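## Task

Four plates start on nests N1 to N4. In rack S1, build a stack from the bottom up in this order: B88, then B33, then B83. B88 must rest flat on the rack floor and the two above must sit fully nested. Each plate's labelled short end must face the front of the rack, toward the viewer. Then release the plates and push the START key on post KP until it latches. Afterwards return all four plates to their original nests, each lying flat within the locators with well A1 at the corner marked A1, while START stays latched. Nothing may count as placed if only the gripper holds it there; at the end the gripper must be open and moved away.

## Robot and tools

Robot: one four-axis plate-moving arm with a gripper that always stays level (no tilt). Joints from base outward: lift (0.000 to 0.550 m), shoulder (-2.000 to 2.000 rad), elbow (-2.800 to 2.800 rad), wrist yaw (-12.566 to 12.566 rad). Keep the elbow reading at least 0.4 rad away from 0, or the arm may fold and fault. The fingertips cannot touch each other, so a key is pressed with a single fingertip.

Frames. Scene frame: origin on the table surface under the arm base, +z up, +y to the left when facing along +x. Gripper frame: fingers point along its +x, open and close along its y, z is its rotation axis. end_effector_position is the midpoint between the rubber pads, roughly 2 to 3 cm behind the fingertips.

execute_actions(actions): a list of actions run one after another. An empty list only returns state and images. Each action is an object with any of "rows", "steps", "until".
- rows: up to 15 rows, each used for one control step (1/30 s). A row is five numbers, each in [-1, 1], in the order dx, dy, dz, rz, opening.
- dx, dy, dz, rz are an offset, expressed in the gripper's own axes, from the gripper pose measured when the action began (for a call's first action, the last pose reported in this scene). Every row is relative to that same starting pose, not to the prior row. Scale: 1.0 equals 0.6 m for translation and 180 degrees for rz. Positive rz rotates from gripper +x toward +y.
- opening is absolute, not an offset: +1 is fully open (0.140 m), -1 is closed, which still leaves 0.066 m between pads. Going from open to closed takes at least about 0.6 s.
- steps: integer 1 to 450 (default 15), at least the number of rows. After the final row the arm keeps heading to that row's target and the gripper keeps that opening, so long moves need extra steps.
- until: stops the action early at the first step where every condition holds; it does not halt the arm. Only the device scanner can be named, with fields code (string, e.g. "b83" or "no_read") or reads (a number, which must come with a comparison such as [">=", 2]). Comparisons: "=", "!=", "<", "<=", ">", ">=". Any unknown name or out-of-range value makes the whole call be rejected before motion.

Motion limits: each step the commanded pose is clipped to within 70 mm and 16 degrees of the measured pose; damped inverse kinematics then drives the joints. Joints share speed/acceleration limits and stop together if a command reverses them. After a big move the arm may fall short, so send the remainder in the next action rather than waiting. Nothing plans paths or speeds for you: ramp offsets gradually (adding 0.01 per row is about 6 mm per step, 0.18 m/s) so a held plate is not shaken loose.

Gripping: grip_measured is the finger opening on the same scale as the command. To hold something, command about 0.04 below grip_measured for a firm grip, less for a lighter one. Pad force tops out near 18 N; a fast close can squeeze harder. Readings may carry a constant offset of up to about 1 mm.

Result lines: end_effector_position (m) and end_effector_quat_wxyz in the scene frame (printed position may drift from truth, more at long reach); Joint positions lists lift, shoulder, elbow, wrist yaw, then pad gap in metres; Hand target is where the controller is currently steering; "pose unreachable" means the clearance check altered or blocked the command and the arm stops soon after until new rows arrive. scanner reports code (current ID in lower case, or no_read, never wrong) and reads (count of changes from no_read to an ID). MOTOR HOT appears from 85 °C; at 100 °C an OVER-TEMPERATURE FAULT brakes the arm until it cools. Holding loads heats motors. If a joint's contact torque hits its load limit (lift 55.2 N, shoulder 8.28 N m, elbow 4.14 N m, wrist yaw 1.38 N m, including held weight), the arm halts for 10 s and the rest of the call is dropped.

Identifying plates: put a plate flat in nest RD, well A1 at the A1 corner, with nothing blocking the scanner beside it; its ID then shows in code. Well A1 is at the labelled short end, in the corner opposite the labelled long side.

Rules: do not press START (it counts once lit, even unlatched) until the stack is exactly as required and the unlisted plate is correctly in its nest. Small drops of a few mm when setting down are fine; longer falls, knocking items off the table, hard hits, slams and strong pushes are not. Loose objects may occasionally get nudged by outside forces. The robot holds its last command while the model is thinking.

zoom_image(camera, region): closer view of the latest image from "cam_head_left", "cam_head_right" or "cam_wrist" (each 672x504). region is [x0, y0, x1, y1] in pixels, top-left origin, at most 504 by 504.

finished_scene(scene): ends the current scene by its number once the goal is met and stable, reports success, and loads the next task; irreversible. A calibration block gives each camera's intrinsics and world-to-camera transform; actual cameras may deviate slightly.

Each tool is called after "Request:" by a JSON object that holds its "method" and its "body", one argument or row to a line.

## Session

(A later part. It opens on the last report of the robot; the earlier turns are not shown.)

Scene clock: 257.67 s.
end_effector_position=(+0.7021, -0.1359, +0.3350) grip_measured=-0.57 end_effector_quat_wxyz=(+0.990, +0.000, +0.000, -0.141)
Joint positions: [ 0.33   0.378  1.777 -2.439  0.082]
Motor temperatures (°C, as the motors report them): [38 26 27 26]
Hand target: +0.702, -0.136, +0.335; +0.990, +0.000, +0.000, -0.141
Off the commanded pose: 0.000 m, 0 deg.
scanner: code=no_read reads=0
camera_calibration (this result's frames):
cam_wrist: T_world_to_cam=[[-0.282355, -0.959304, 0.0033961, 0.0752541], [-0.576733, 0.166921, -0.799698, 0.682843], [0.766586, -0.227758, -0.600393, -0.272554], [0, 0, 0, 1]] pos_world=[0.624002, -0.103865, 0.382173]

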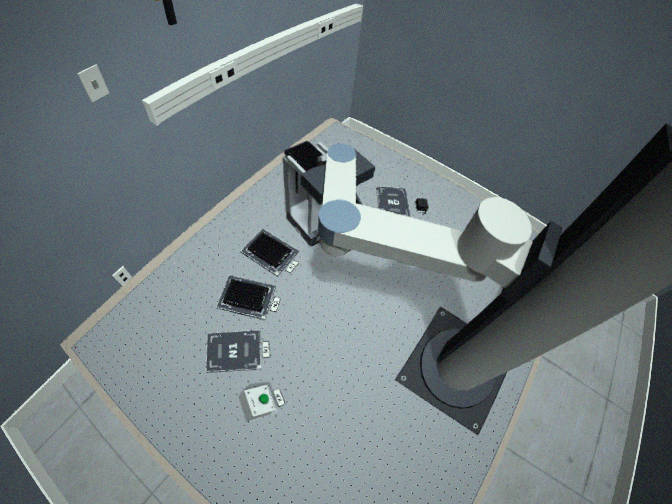

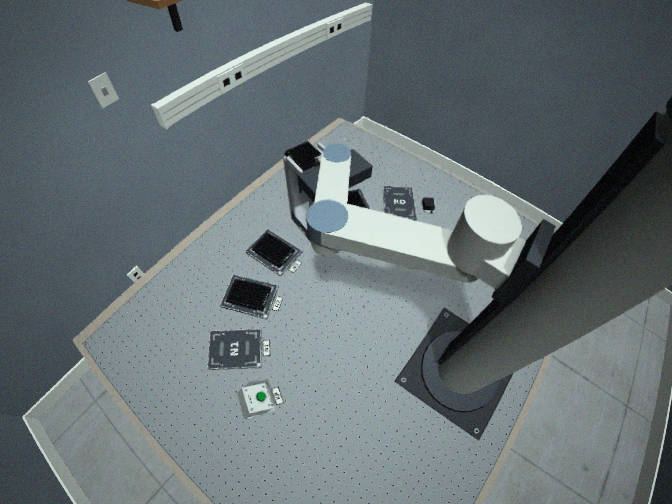

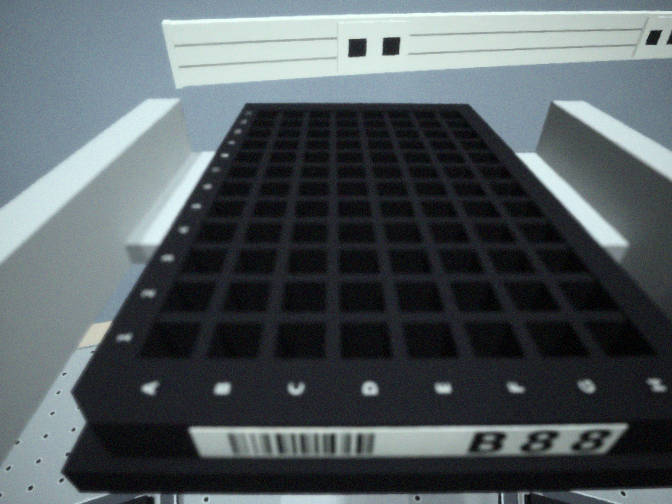

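Request:
{"method": "execute_actions", "body": {
  "actions": [
    {"rows":[[0,0.0012,-0.005,0.0003,-0.62],[0,0.0012,-0.01,0.0003,-0.62],[0,0.0012,-0.015,0.0003,-0.62],[0,0.0012,-0.018,0.0003,-0.62]],"steps":10}
  ]
}}

Request:
{"method": "zoom_image", "body": {
  "camera": "cam_wrist",
  "region": [0, 400, 250, 504]
}}

Request:
{"method": "zoom_image", "body": {
  "camera": "cam_wrist",
  "region": [170, 80, 570, 200]
}}

Request:
{"method": "zoom_image", "body": {
  "camera": "cam_head_left",
  "region": [270, 130, 350, 190]
}}

Scene clock: 267.27 s.
end_effector_position=(+0.7023, -0.1352, +0.3241) grip_measured=-0.57 end_effector_quat_wxyz=(+0.990, +0.000, +0.000, -0.141)
Joint positions: [ 0.319  0.379  1.777 -2.439  0.082]
Motor temperatures (°C, as the motors report them): [38 26 27 26]
Hand target: +0.702, -0.135, +0.324; +0.990, +0.000, +0.000, -0.141
Off the commanded pose: 0.000 m, 0 deg.
scanner: code=no_read reads=0
camera_calibration (this result's frames):
cam_wrist: T_world_to_cam=[[-0.281459, -0.959567, 0.0033961, 0.0752652], [-0.576889, 0.166382, -0.799698, 0.674193], [0.766799, -0.227042, -0.600393, -0.27912], [0, 0, 0, 1]] pos_world=[0.624147, -0.103323, 0.371313]

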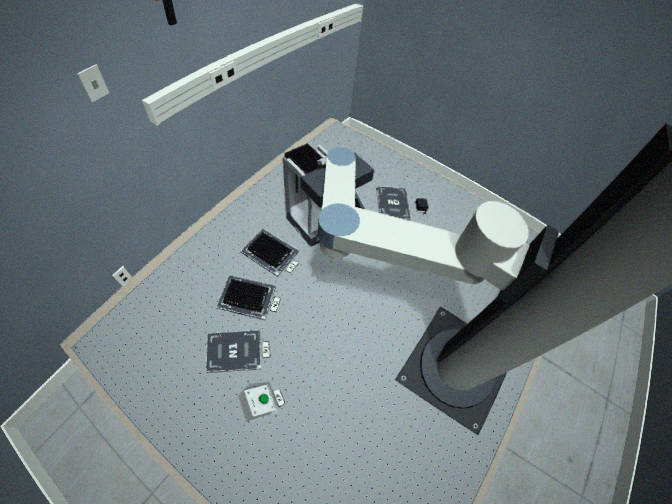

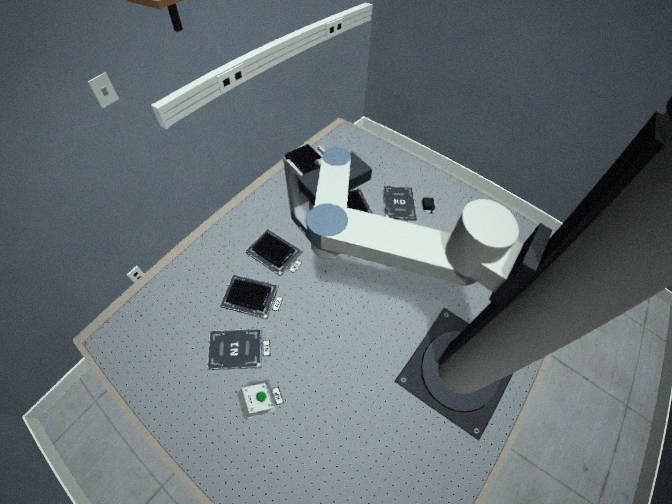

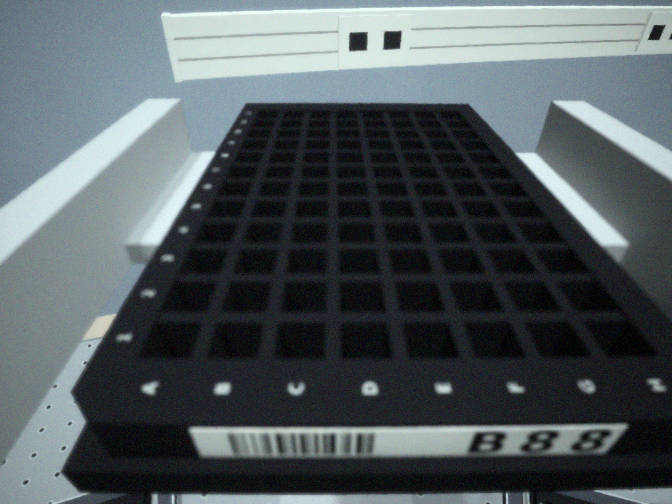

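Region (0, 400, 250, 504) of cam_wrist's 672x504 image, scaled by 2.016, with more detail than that image has; it fills the top 210 rows of this view, and the rest is white.

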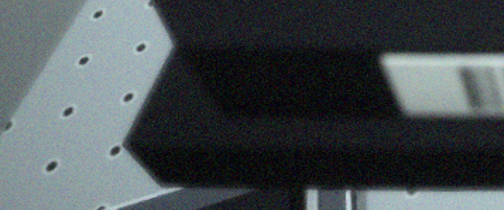

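Region (170, 80, 570, 200) of cam_wrist's 672x504 image, scaled by 1.260, with more detail than that image has; it fills the top 151 rows of this view, and the rest is white.

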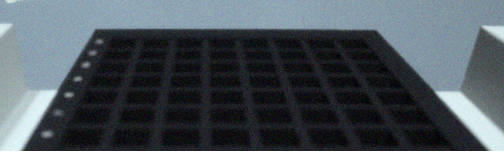

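Region (270, 130, 350, 190) of cam_head_left's 672x504 image, scaled by 6.300, with more detail than that image has; it fills the top 378 rows of this view, and the rest is white.

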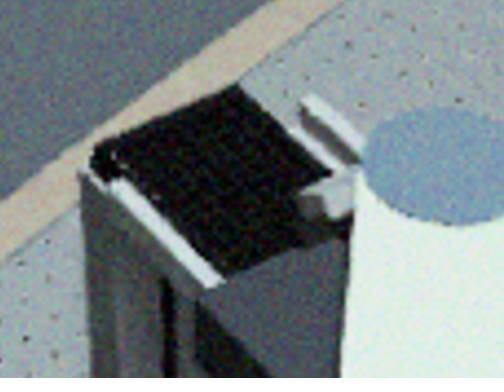

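Request:
{"method": "execute_actions", "body": {
  "actions": [
    {"rows":[[-0.0025,0,-0.001,0,-0.62]],"steps":6}
  ]
}}

Request:
{"method": "zoom_image", "body": {
  "camera": "cam_wrist",
  "region": [50, 464, 190, 504]
}}

Request:
{"method": "zoom_image", "body": {
  "camera": "cam_wrist",
  "region": [532, 464, 672, 504]
}}

Scene clock: 275.37 s.
end_effector_position=(+0.7008, -0.1349, +0.3235) grip_measured=-0.57 end_effector_quat_wxyz=(+0.990, +0.000, +0.000, -0.141)
Joint positions: [ 0.318  0.383  1.768 -2.434  0.082]
Motor temperatures (°C, as the motors report them): [38 26 27 26]
Hand target: +0.701, -0.135, +0.324; +0.990, +0.000, +0.000, -0.141
Off the commanded pose: 0.000 m, 0 deg.
scanner: code=no_read reads=0
camera_calibration (this result's frames):
cam_wrist: T_world_to_cam=[[-0.281828, -0.959459, 0.0033961, 0.0754166], [-0.576825, 0.166604, -0.799698, 0.672766], [0.766711, -0.227336, -0.600393, -0.278287], [0, 0, 0, 1]] pos_world=[0.622688, -0.102991, 0.370672]

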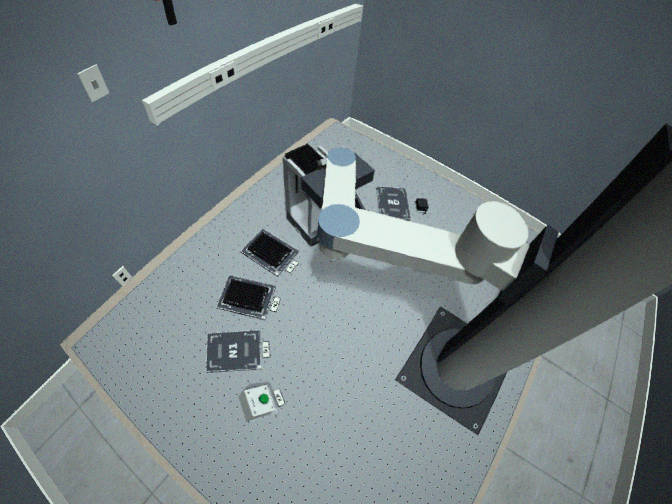

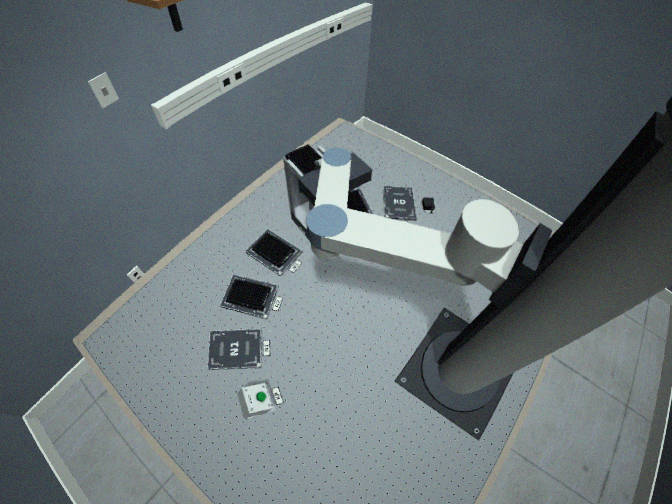

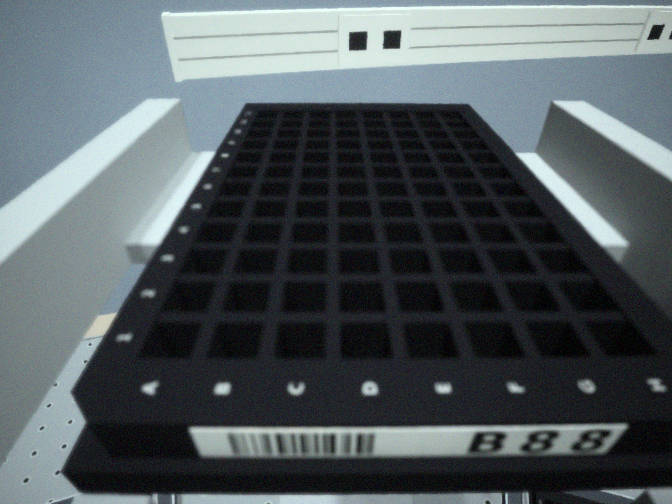

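Region (50, 464, 190, 504) of cam_wrist's 672x504 image, scaled by 3.600, with more detail than that image has; it fills the top 144 rows of this view, and the rest is white.

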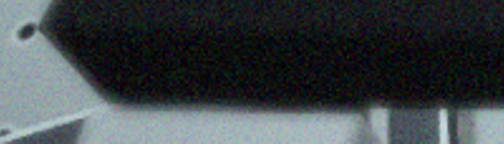

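Region (532, 464, 672, 504) of cam_wrist's 672x504 image, scaled by 3.600, with more detail than that image has; it fills the top 144 rows of this view, and the rest is white.

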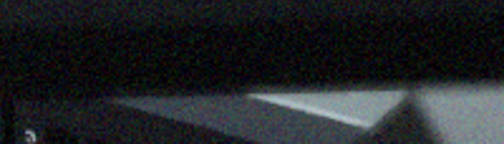

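Request:
{"method": "execute_actions", "body": {
  "actions": [
    {"rows":[[0.0024,0,0,0,-0.62],[0.0024,0,0,0,-0.62],[0.0024,0,0,0,-0.62],[0.0024,0,0,0,-0.62],[0.0024,0,-0.002,0,-0.62],[0.0024,0,-0.004,0,-0.62],[0.0024,0,-0.006,0,-0.62],[0.0024,0,-0.008,0,-0.62],[0.0024,0,-0.01,0,-0.62]],"steps":13}
  ]
}}

Scene clock: 287.03 s.
end_effector_position=(+0.7021, -0.1353, +0.3177) grip_measured=-0.57 end_effector_quat_wxyz=(+0.990, +0.000, +0.000, -0.141)
Joint positions: [ 0.313  0.38   1.777 -2.438  0.082]
Motor temperatures (°C, as the motors report them): [38 26 27 26]
Hand target: +0.702, -0.135, +0.317; +0.990, +0.000, +0.000, -0.141
Off the commanded pose: 0.000 m, 0 deg.
scanner: code=no_read reads=0
camera_calibration (this result's frames):
cam_wrist: T_world_to_cam=[[-0.281321, -0.959608, 0.0033961, 0.075113], [-0.576912, 0.166299, -0.799698, 0.668993], [0.766831, -0.226931, -0.600393, -0.282881], [0, 0, 0, 1]] pos_world=[0.624003, -0.103368, 0.364897]

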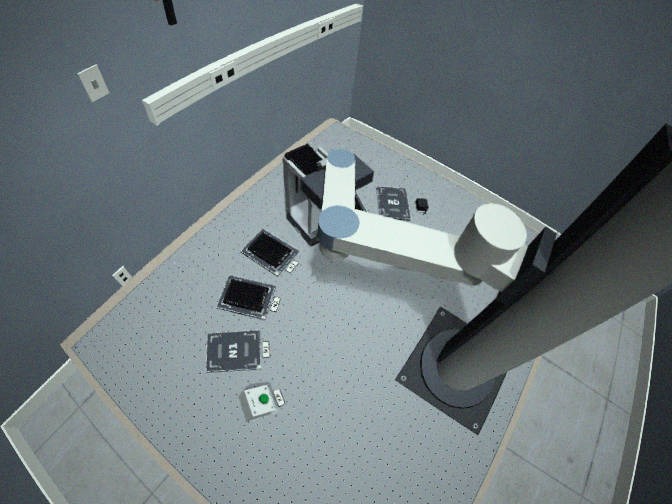

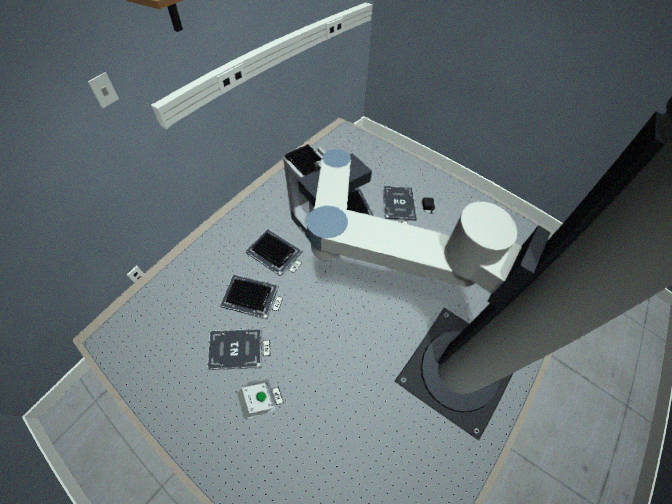

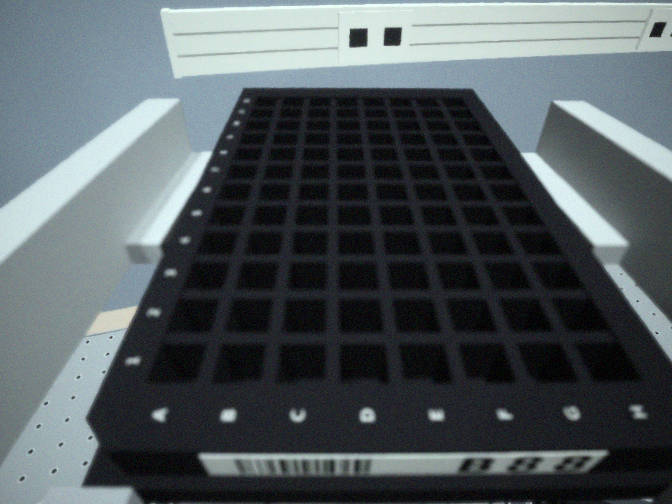

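Request:
{"method": "execute_actions", "body": {
  "actions": [
    {"rows":[[0,0,0.002,0,-0.62],[0,0,0.002,0,-0.62],[0,0,0.002,0,-0.62],[-0.0014,0,0.002,0,-0.62],[-0.0014,0,0.002,0,-0.62],[-0.0014,0,0.002,0,-0.62],[-0.0014,0,0.002,0,-0.62],[-0.0014,0,0.002,0,-0.62],[-0.0014,0,0.001,0,-0.62],[-0.0014,0,0,0,-0.62],[-0.0014,0,-0.001,0,-0.62],[-0.0014,0,-0.002,0,-0.62]],"steps":16}
  ]
}}

Request:
{"method": "zoom_image", "body": {
  "camera": "cam_wrist",
  "region": [0, 400, 250, 504]
}}

Request:
{"method": "zoom_image", "body": {
  "camera": "cam_head_left",
  "region": [270, 130, 350, 190]
}}

Scene clock: 303.23 s.
end_effector_position=(+0.7012, -0.1351, +0.3165) grip_measured=-0.57 end_effector_quat_wxyz=(+0.990, +0.000, +0.000, -0.141)
Joint positions: [ 0.311  0.382  1.771 -2.435  0.082]
Motor temperatures (°C, as the motors report them): [38 26 27 26]
Hand target: +0.701, -0.135, +0.317; +0.990, +0.000, +0.000, -0.141
Off the commanded pose: 0.000 m, 0 deg.
scanner: code=no_read reads=0
camera_calibration (this result's frames):
cam_wrist: T_world_to_cam=[[-0.281283, -0.959619, 0.0033961, 0.0749503], [-0.576919, 0.166276, -0.799698, 0.667441], [0.76684, -0.226901, -0.600393, -0.282864], [0, 0, 0, 1]] pos_world=[0.623053, -0.103238, 0.363667]

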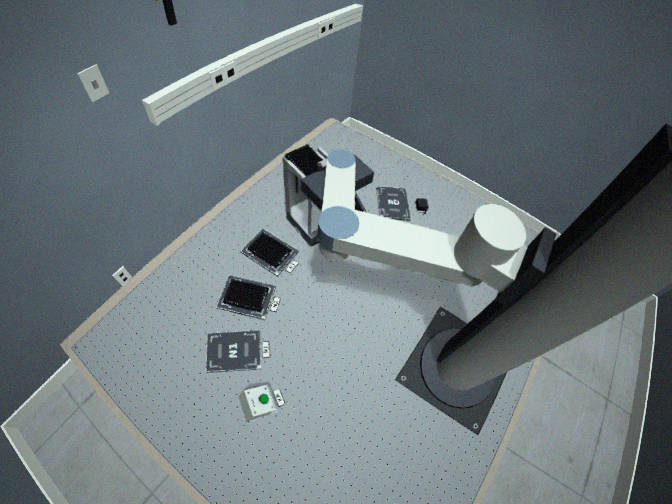

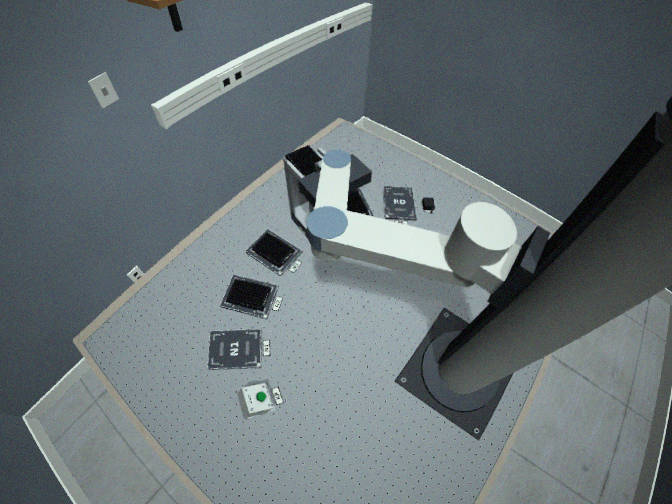

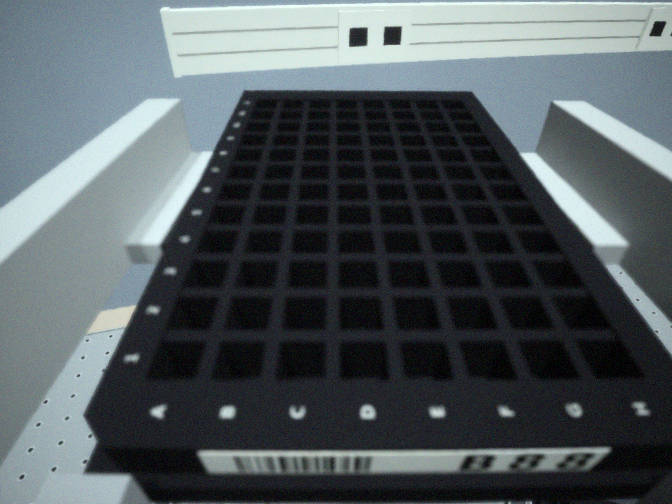

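Region (0, 400, 250, 504) of cam_wrist's 672x504 image, scaled by 2.016, with more detail than that image has; it fills the top 210 rows of this view, and the rest is white.

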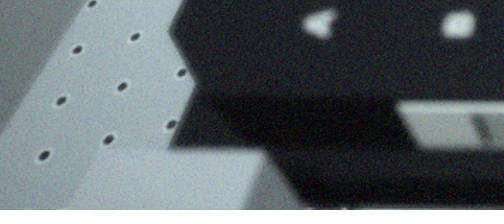

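Region (270, 130, 350, 190) of cam_head_left's 672x504 image, scaled by 6.300, with more detail than that image has; it fills the top 378 rows of this view, and the rest is white.

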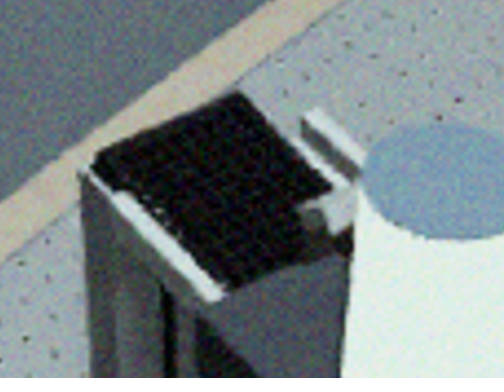

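Request:
{"method": "execute_actions", "body": {
  "actions": [
    {"rows":[[-0.0003,0,-0.002,0,-0.62],[-0.0003,0,-0.005,0,-0.62],[-0.0003,0,-0.009,0,-0.62],[-0.0003,0,-0.014,0,-0.62],[-0.0003,0,-0.019,0,-0.62],[-0.0003,0,-0.024,0,-0.62]],"steps":11}
  ]
}}

Request:
{"method": "zoom_image", "body": {
  "camera": "cam_wrist",
  "region": [170, 50, 570, 200]
}}

Scene clock: 311.63 s.
end_effector_position=(+0.7010, -0.1351, +0.3020) grip_measured=-0.57 end_effector_quat_wxyz=(+0.990, +0.000, +0.000, -0.141)
Joint positions: [ 0.297  0.382  1.77  -2.434  0.082]
Motor temperatures (°C, as the motors report them): [38 26 27 26]
Hand target: +0.701, -0.135, +0.302; +0.990, +0.000, +0.000, -0.141
Off the commanded pose: 0.000 m, 0 deg.
scanner: code=no_read reads=0
camera_calibration (this result's frames):
cam_wrist: T_world_to_cam=[[-0.281205, -0.959642, 0.0033961, 0.0749], [-0.576933, 0.166229, -0.799698, 0.655756], [0.766859, -0.226839, -0.600393, -0.291407], [0, 0, 0, 1]] pos_world=[0.622857, -0.103231, 0.349194]

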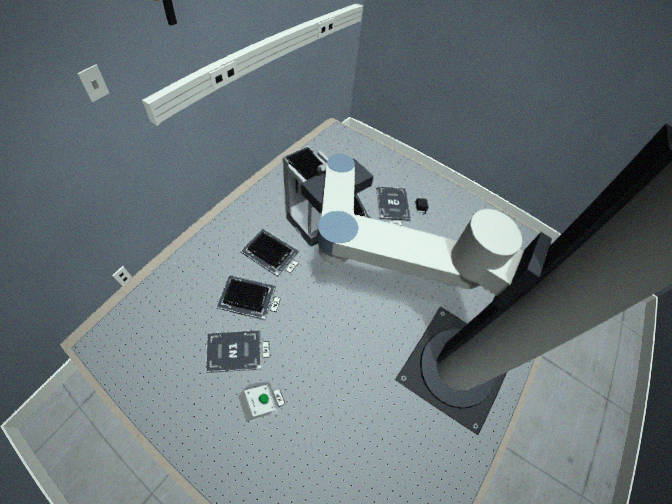

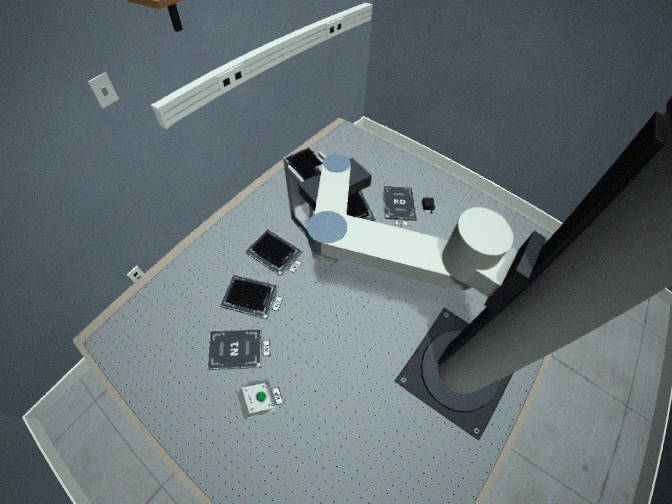

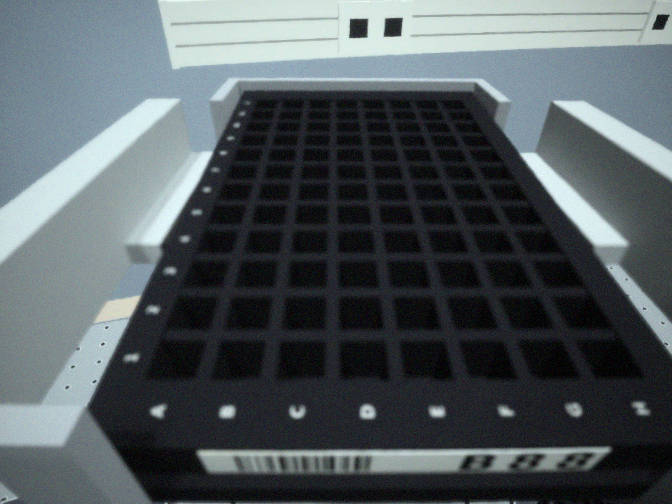

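Region (170, 50, 570, 200) of cam_wrist's 672x504 image, scaled by 1.260, with more detail than that image has; it fills the top 189 rows of this view, and the rest is white.

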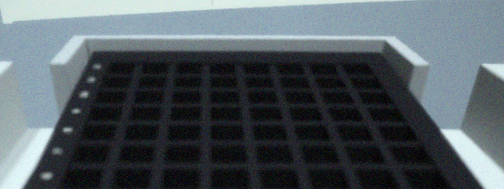

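Request:
{"method": "execute_actions", "body": {
  "actions": [
    {"rows":[[0,0.0005,-0.004,0,-0.62],[0,0.0005,-0.01,0,-0.62],[0,0.0005,-0.02,0,-0.62],[0,0.0005,-0.035,0,-0.62],[0,0.0005,-0.05,0,-0.62],[0,0.0005,-0.07,0,-0.62],[0,0.0005,-0.09,0,-0.62],[0,0.0005,-0.3667,0,-0.62]],"steps":30},
    {"rows":[[0,0,-0.002,0,-0.62],[0,0,-0.004,0,-0.62],[0,0,-0.006,0,-0.62],[0,0,-0.008,0,-0.62],[0,0,-0.01,0,-0.62],[0,0,-0.012,0,-0.62],[0,0,-0.014,0,-0.62],[0,0,-0.015,0,-0.62]],"steps":12}
  ]
}}

Scene clock: 324.70 s.
end_effector_position=(+0.7011, -0.1348, +0.0734) grip_measured=-0.57 end_effector_quat_wxyz=(+0.990, +0.000, +0.000, -0.140)
Joint positions: [ 0.068  0.383  1.77  -2.434  0.082]
Motor temperatures (°C, as the motors report them): [38 26 27 26]
Hand target: +0.701, -0.135, +0.073; +0.990, +0.000, +0.000, -0.141
Off the commanded pose: 0.001 m, 0 deg.
scanner: code=no_read reads=0
camera_calibration (this result's frames):
cam_wrist: T_world_to_cam=[[-0.280906, -0.959729, 0.0033961, 0.0758064], [-0.576984, 0.16605, -0.799698, 0.472994], [0.766929, -0.2266, -0.600393, -0.428678], [0, 0, 0, 1]] pos_world=[0.622971, -0.102925, 0.120619]

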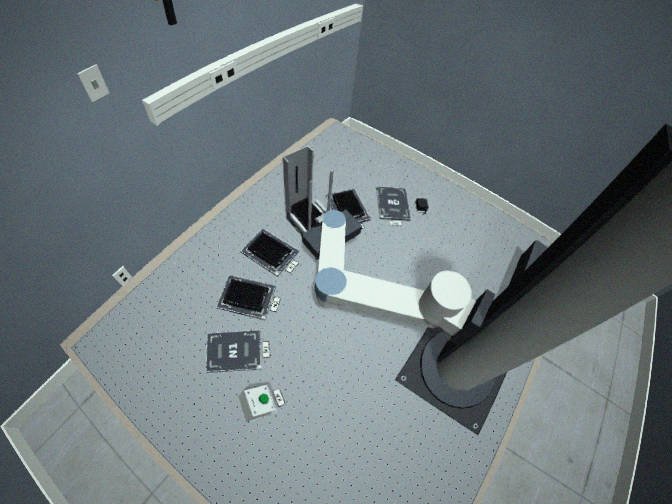

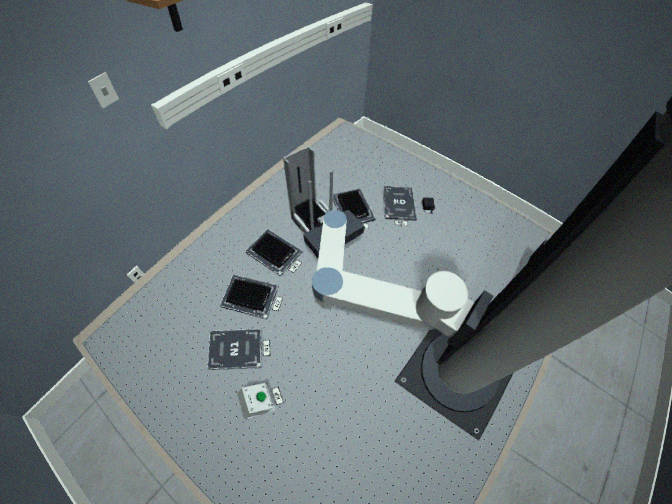

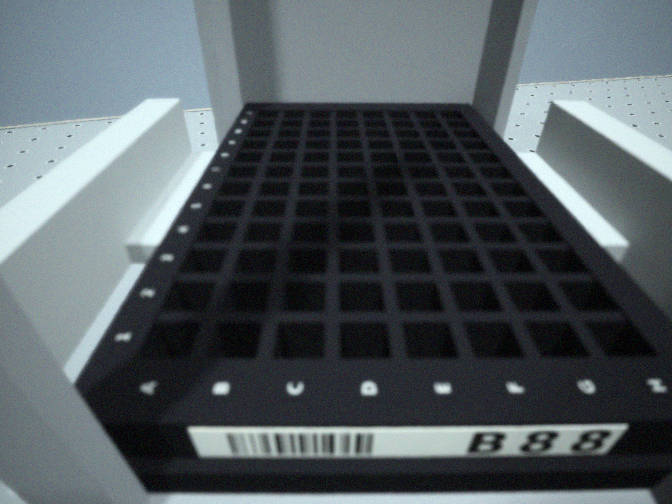

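Request:
{"method": "execute_actions", "body": {
  "actions": [
    {"rows":[[0,0,0.001,0,-0.58],[0,0,0.001,0,-0.54],[0,0,0.001,0,-0.45],[0,0,0.001,0,-0.3],[0,0,0.001,0,0],[0,0,0.001,0,0],[0,0,0.004,0,0],[0,0,0.008,0,0],[-0.2,0,0.008,0,0]],"steps":26},
    {"rows":[[-0.013,0.5477,0,0,0],[-0.013,0.5477,0,0,0],[-0.013,0.5477,0,0,0],[-0.013,0.5477,0,0,0],[-0.013,0.5477,0,0,0],[-0.013,0.5477,0,0,0],[-0.013,0.5477,0,0,0],[-0.013,0.5477,0,0,0],[-0.013,0.5477,0,0,0],[-0.013,0.5477,0,0,0],[-0.013,0.5477,0,0,0],[-0.013,0.5477,0,0.05,0],[-0.013,0.5477,0,0.1,0],[-0.013,0.5477,-0.022,0.2263,0]],"steps":36}
  ]
}}

Scene clock: 351.00 s.
end_effector_position=(+0.6698, +0.2163, +0.0650) grip_measured=+0.00 end_effector_quat_wxyz=(+0.977, +0.000, +0.000, +0.213)
Joint positions: [ 0.06   1.038  1.75  -2.359  0.103]
Motor temperatures (°C, as the motors report them): [37 26 27 26]
Hand target: +0.670, +0.216, +0.065; +0.977, +0.000, +0.000, +0.213
Off the commanded pose: 0.000 m, 0 deg.
scanner: code=no_read reads=0
camera_calibration (this result's frames):
cam_wrist: T_world_to_cam=[[0.413032, -0.91071, 0.0033961, -0.0714161], [-0.545669, -0.250458, -0.799698, 0.458954], [0.729144, 0.328448, -0.600393, -0.424884], [0, 0, 0, 1]] pos_world=[0.589736, 0.189461, 0.11217]

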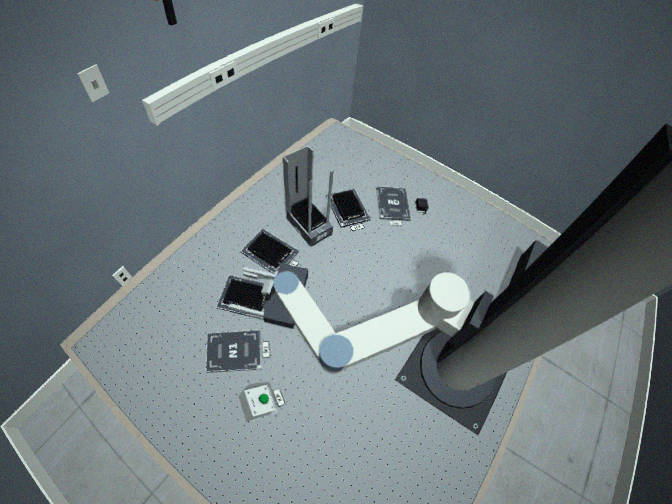

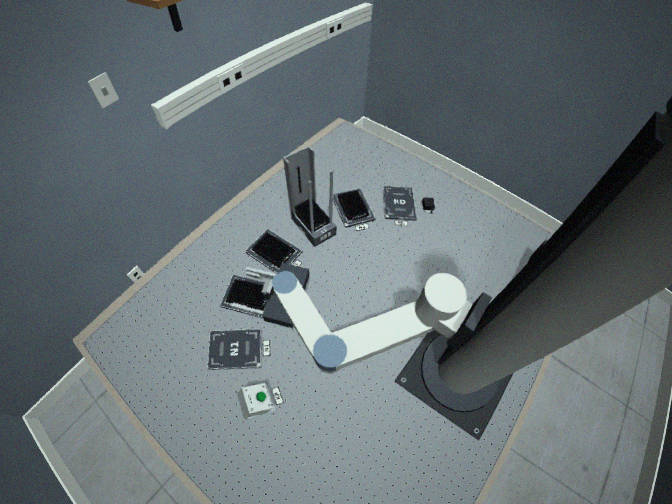

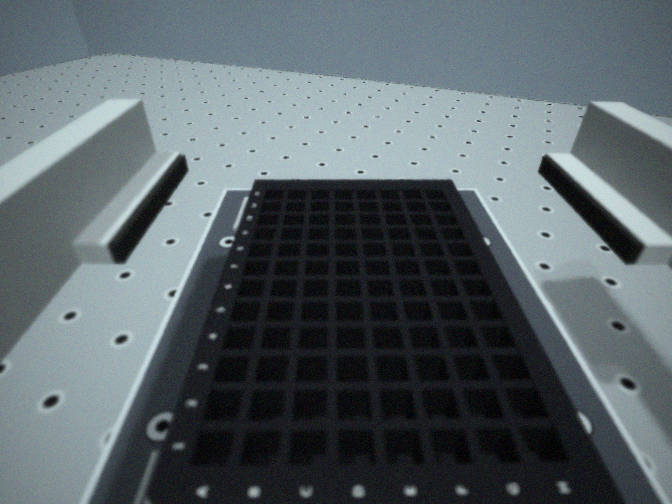

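Request:
{"method": "execute_actions", "body": {
  "actions": [
    {"rows":[[0,0.001,-0.02,0.0008,-0.1],[0,0.001,-0.03,0.0008,-0.2],[0,0.001,-0.04,0.0008,-0.3],[0,0.001,-0.052,0.0008,-0.35]],"steps":11},
    {"rows":[[0,0,0,0,-0.42],[0,0,0,0,-0.48],[0,0,0,0,-0.52],[0,0,0,0,-0.54],[0,0,0,0,-0.56],[0,0,0,0,-0.58],[0,0,0,0,-0.6],[0,0,0,0,-0.62]],"steps":12}
  ]
}}

Scene clock: 359.90 s.
end_effector_position=(+0.6696, +0.2167, +0.0337) grip_measured=-0.57 end_effector_quat_wxyz=(+0.977, +0.000, +0.000, +0.214)
Joint positions: [ 0.029  1.038  1.75  -2.358  0.082]
Motor temperatures (°C, as the motors report them): [37 26 27 26]
Hand target: +0.670, +0.217, +0.034; +0.977, +0.000, +0.000, +0.214
Off the commanded pose: 0.000 m, 0 deg.
scanner: code=no_read reads=0
camera_calibration (this result's frames):
cam_wrist: T_world_to_cam=[[0.414921, -0.909851, 0.0033961, -0.0723159], [-0.545148, -0.251589, -0.799698, 0.433828], [0.728461, 0.32996, -0.600393, -0.443542], [0, 0, 0, 1]] pos_world=[0.589609, 0.189701, 0.0808776]

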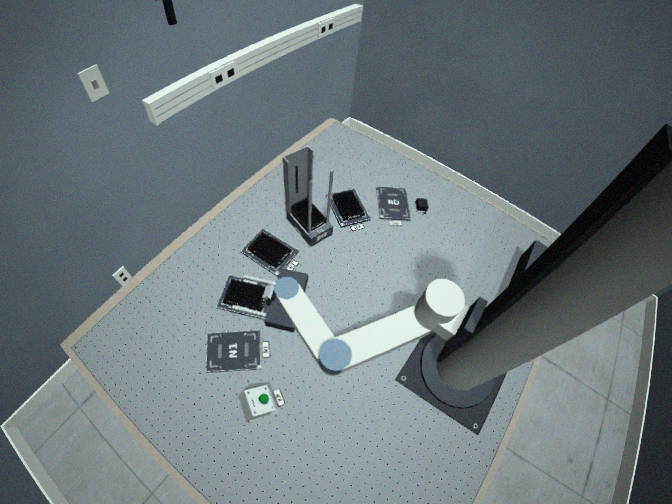

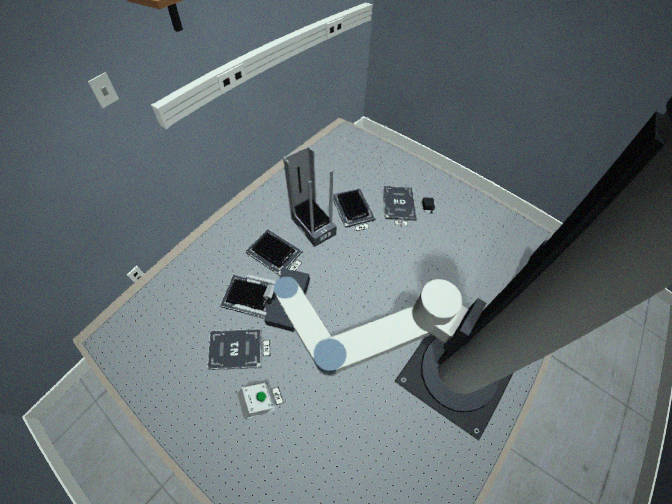

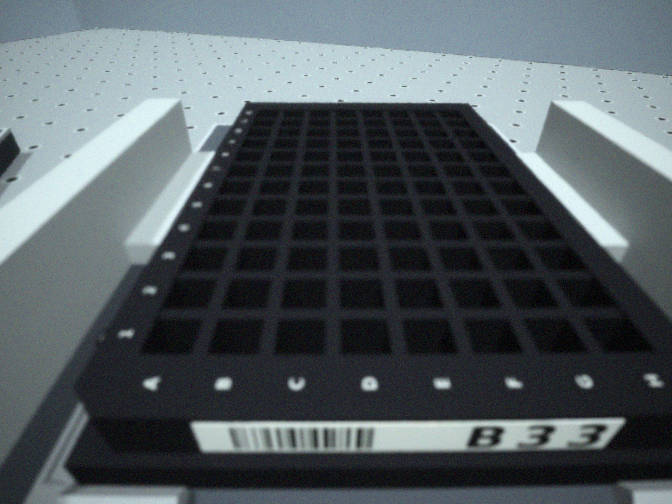

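Request:
{"method": "execute_actions", "body": {
  "actions": [
    {"rows":[[0,0,0.003,0,-0.62],[0,0,0.008,0,-0.62],[0,0,0.016,0,-0.62],[0,0,0.027,0,-0.62],[0,0,0.04,0,-0.62],[0,0,0.056,0,-0.62],[0,0,0.075,0,-0.62],[0,-0.003,0.1,0,-0.62],[-0.004,-0.01,0.13,0,-0.62],[-0.05,-0.14,0.497,0,-0.62]],"steps":34},
    {"rows":[[-0.002,-0.005,0,-0.004,-0.62],[-0.005,-0.014,0,-0.01,-0.62],[-0.01,-0.027,0,-0.02,-0.62],[-0.016,-0.044,0,-0.032,-0.62],[-0.023,-0.064,0,-0.046,-0.62],[-0.032,-0.09,0,-0.061,-0.62],[-0.043,-0.12,0,-0.077,-0.62],[-0.1476,-0.414,0,-0.2268,-0.62]],"steps":32}
  ]
}}

Scene clock: 378.53 s.
end_effector_position=(+0.7004, -0.1351, +0.3318) grip_measured=-0.57 end_effector_quat_wxyz=(+0.990, +0.000, +0.000, -0.141)
Joint positions: [ 0.327  0.384  1.766 -2.433  0.082]
Motor temperatures (°C, as the motors report them): [38 26 27 26]
Hand target: +0.700, -0.135, +0.332; +0.990, +0.000, +0.000, -0.141
Off the commanded pose: 0.000 m, 0 deg.
scanner: code=no_read reads=0
camera_calibration (this result's frames):
cam_wrist: T_world_to_cam=[[-0.282219, -0.959344, 0.0033961, 0.0754108], [-0.576757, 0.166839, -0.799698, 0.679138], [0.766619, -0.227648, -0.600393, -0.272998], [0, 0, 0, 1]] pos_world=[0.622265, -0.103109, 0.378943]

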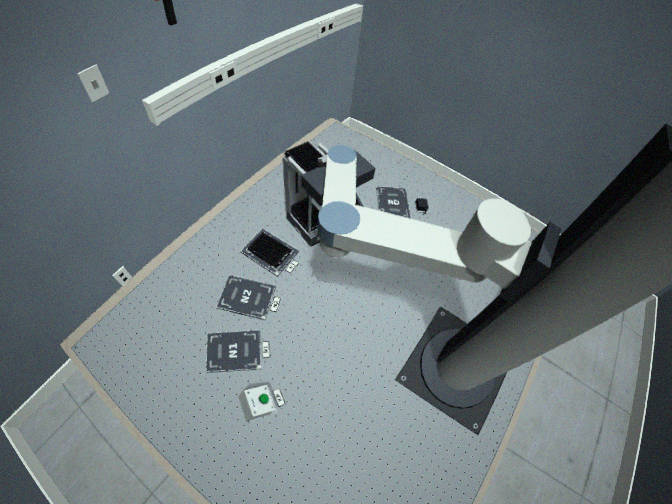

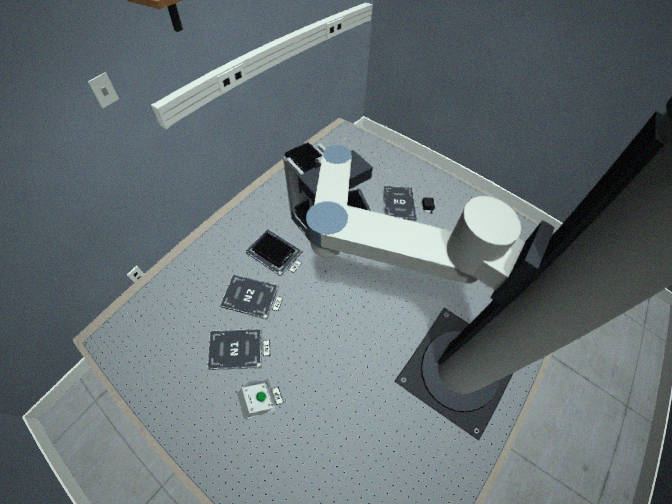

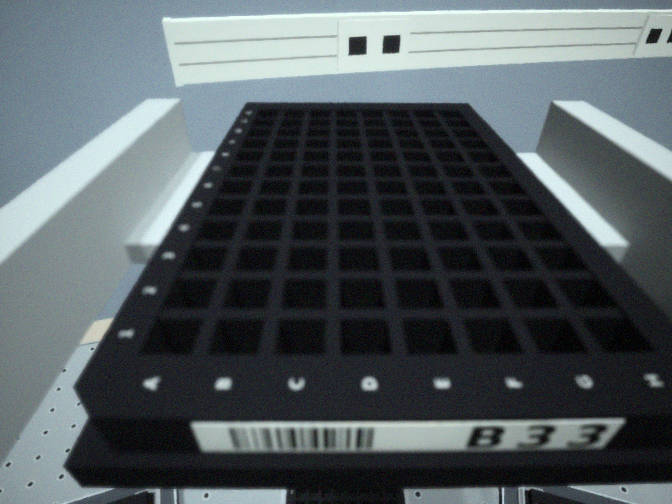

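Request:
{"method": "execute_actions", "body": {
  "actions": [
    {"rows":[[0.0006,0.0007,-0.004,0.0004,-0.62],[0.0006,0.0007,-0.008,0.0004,-0.62],[0.0006,0.0007,-0.0125,0.0004,-0.62]],"steps":9}
  ]
}}

Request:
{"method": "zoom_image", "body": {
  "camera": "cam_wrist",
  "region": [50, 464, 190, 504]
}}

Request:
{"method": "zoom_image", "body": {
  "camera": "cam_wrist",
  "region": [532, 464, 672, 504]
}}

Scene clock: 390.07 s.
end_effector_position=(+0.7008, -0.1347, +0.3242) grip_measured=-0.57 end_effector_quat_wxyz=(+0.990, +0.000, +0.000, -0.140)
Joint positions: [ 0.319  0.384  1.768 -2.433  0.082]
Motor temperatures (°C, as the motors report them): [38 26 27 26]
Hand target: +0.701, -0.135, +0.324; +0.990, +0.000, +0.000, -0.140
Off the commanded pose: 0.000 m, 0 deg.
scanner: code=no_read reads=0
camera_calibration (this result's frames):
cam_wrist: T_world_to_cam=[[-0.280828, -0.959752, 0.0033961, 0.0748761], [-0.576998, 0.166003, -0.799698, 0.673351], [0.766948, -0.226537, -0.600393, -0.277886], [0, 0, 0, 1]] pos_world=[0.622673, -0.102867, 0.371382]

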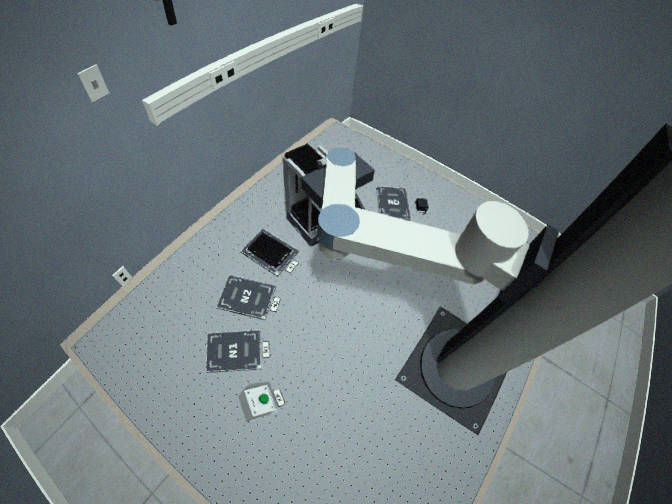

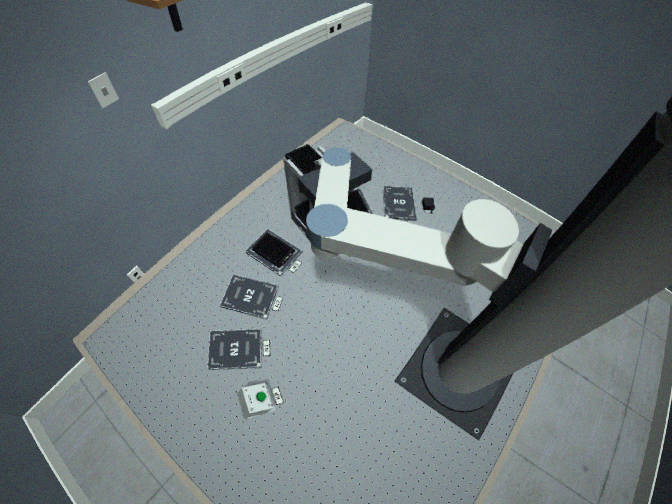

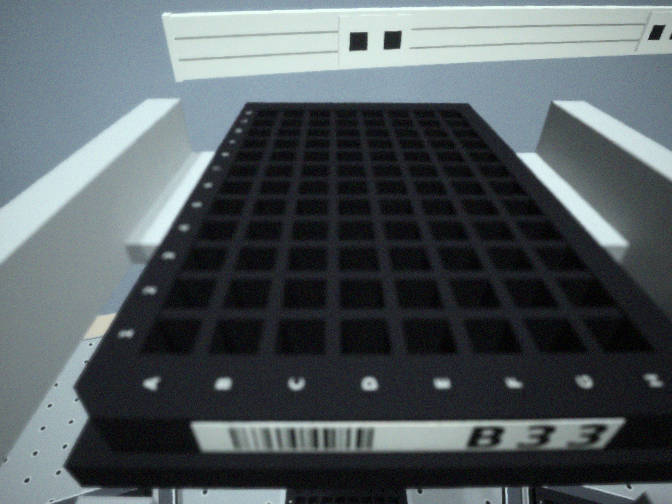

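Region (50, 464, 190, 504) of cam_wrist's 672x504 image, scaled by 3.600, with more detail than that image has; it fills the top 144 rows of this view, and the rest is white.

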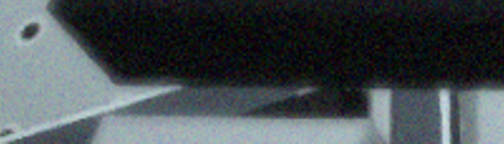

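Region (532, 464, 672, 504) of cam_wrist's 672x504 image, scaled by 3.600, with more detail than that image has; it fills the top 144 rows of this view, and the rest is white.

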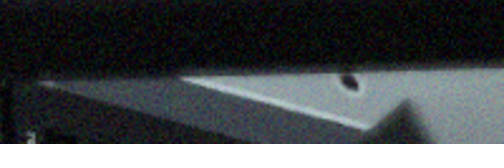

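Request:
{"method": "execute_actions", "body": {
  "actions": [
    {"rows":[[0,0,-0.001,0,-0.62],[0,0,-0.002,0,-0.62],[0,0,-0.0035,0,-0.62]],"steps":7}
  ]
}}

Scene clock: 396.73 s.
end_effector_position=(+0.7008, -0.1347, +0.3220) grip_measured=-0.57 end_effector_quat_wxyz=(+0.990, +0.000, +0.000, -0.140)
Joint positions: [ 0.317  0.384  1.768 -2.433  0.082]
Motor temperatures (°C, as the motors report them): [38 26 27 26]
Hand target: +0.701, -0.135, +0.322; +0.990, +0.000, +0.000, -0.140
Off the commanded pose: 0.000 m, 0 deg.
scanner: code=no_read reads=0
camera_calibration (this result's frames):
cam_wrist: T_world_to_cam=[[-0.280834, -0.95975, 0.0033961, 0.074887], [-0.576997, 0.166006, -0.799698, 0.671623], [0.766947, -0.226542, -0.600393, -0.279182], [0, 0, 0, 1]] pos_world=[0.622673, -0.102867, 0.369222]

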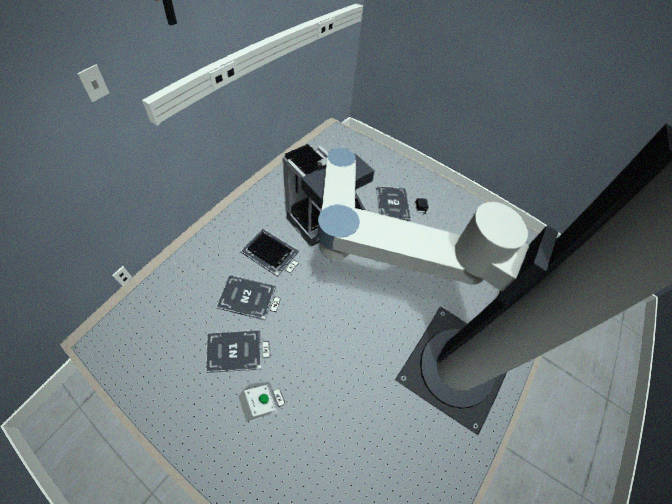

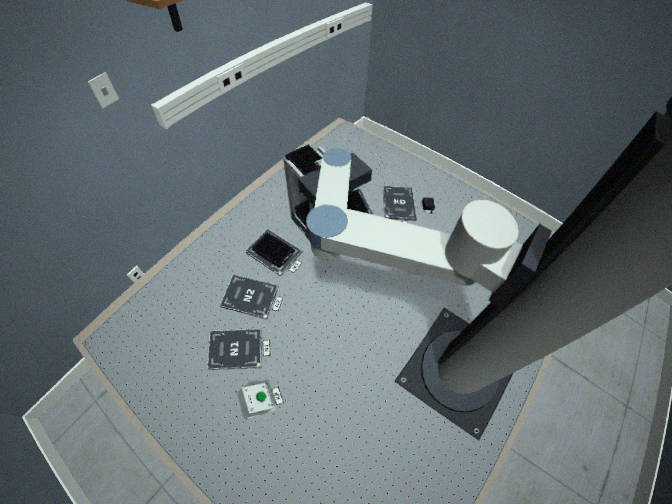

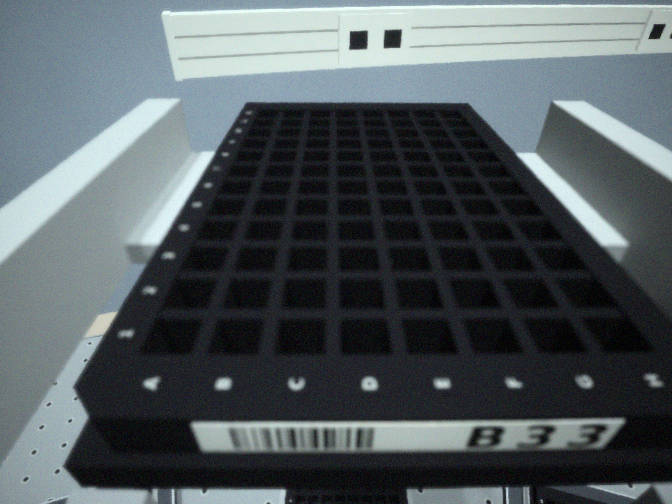

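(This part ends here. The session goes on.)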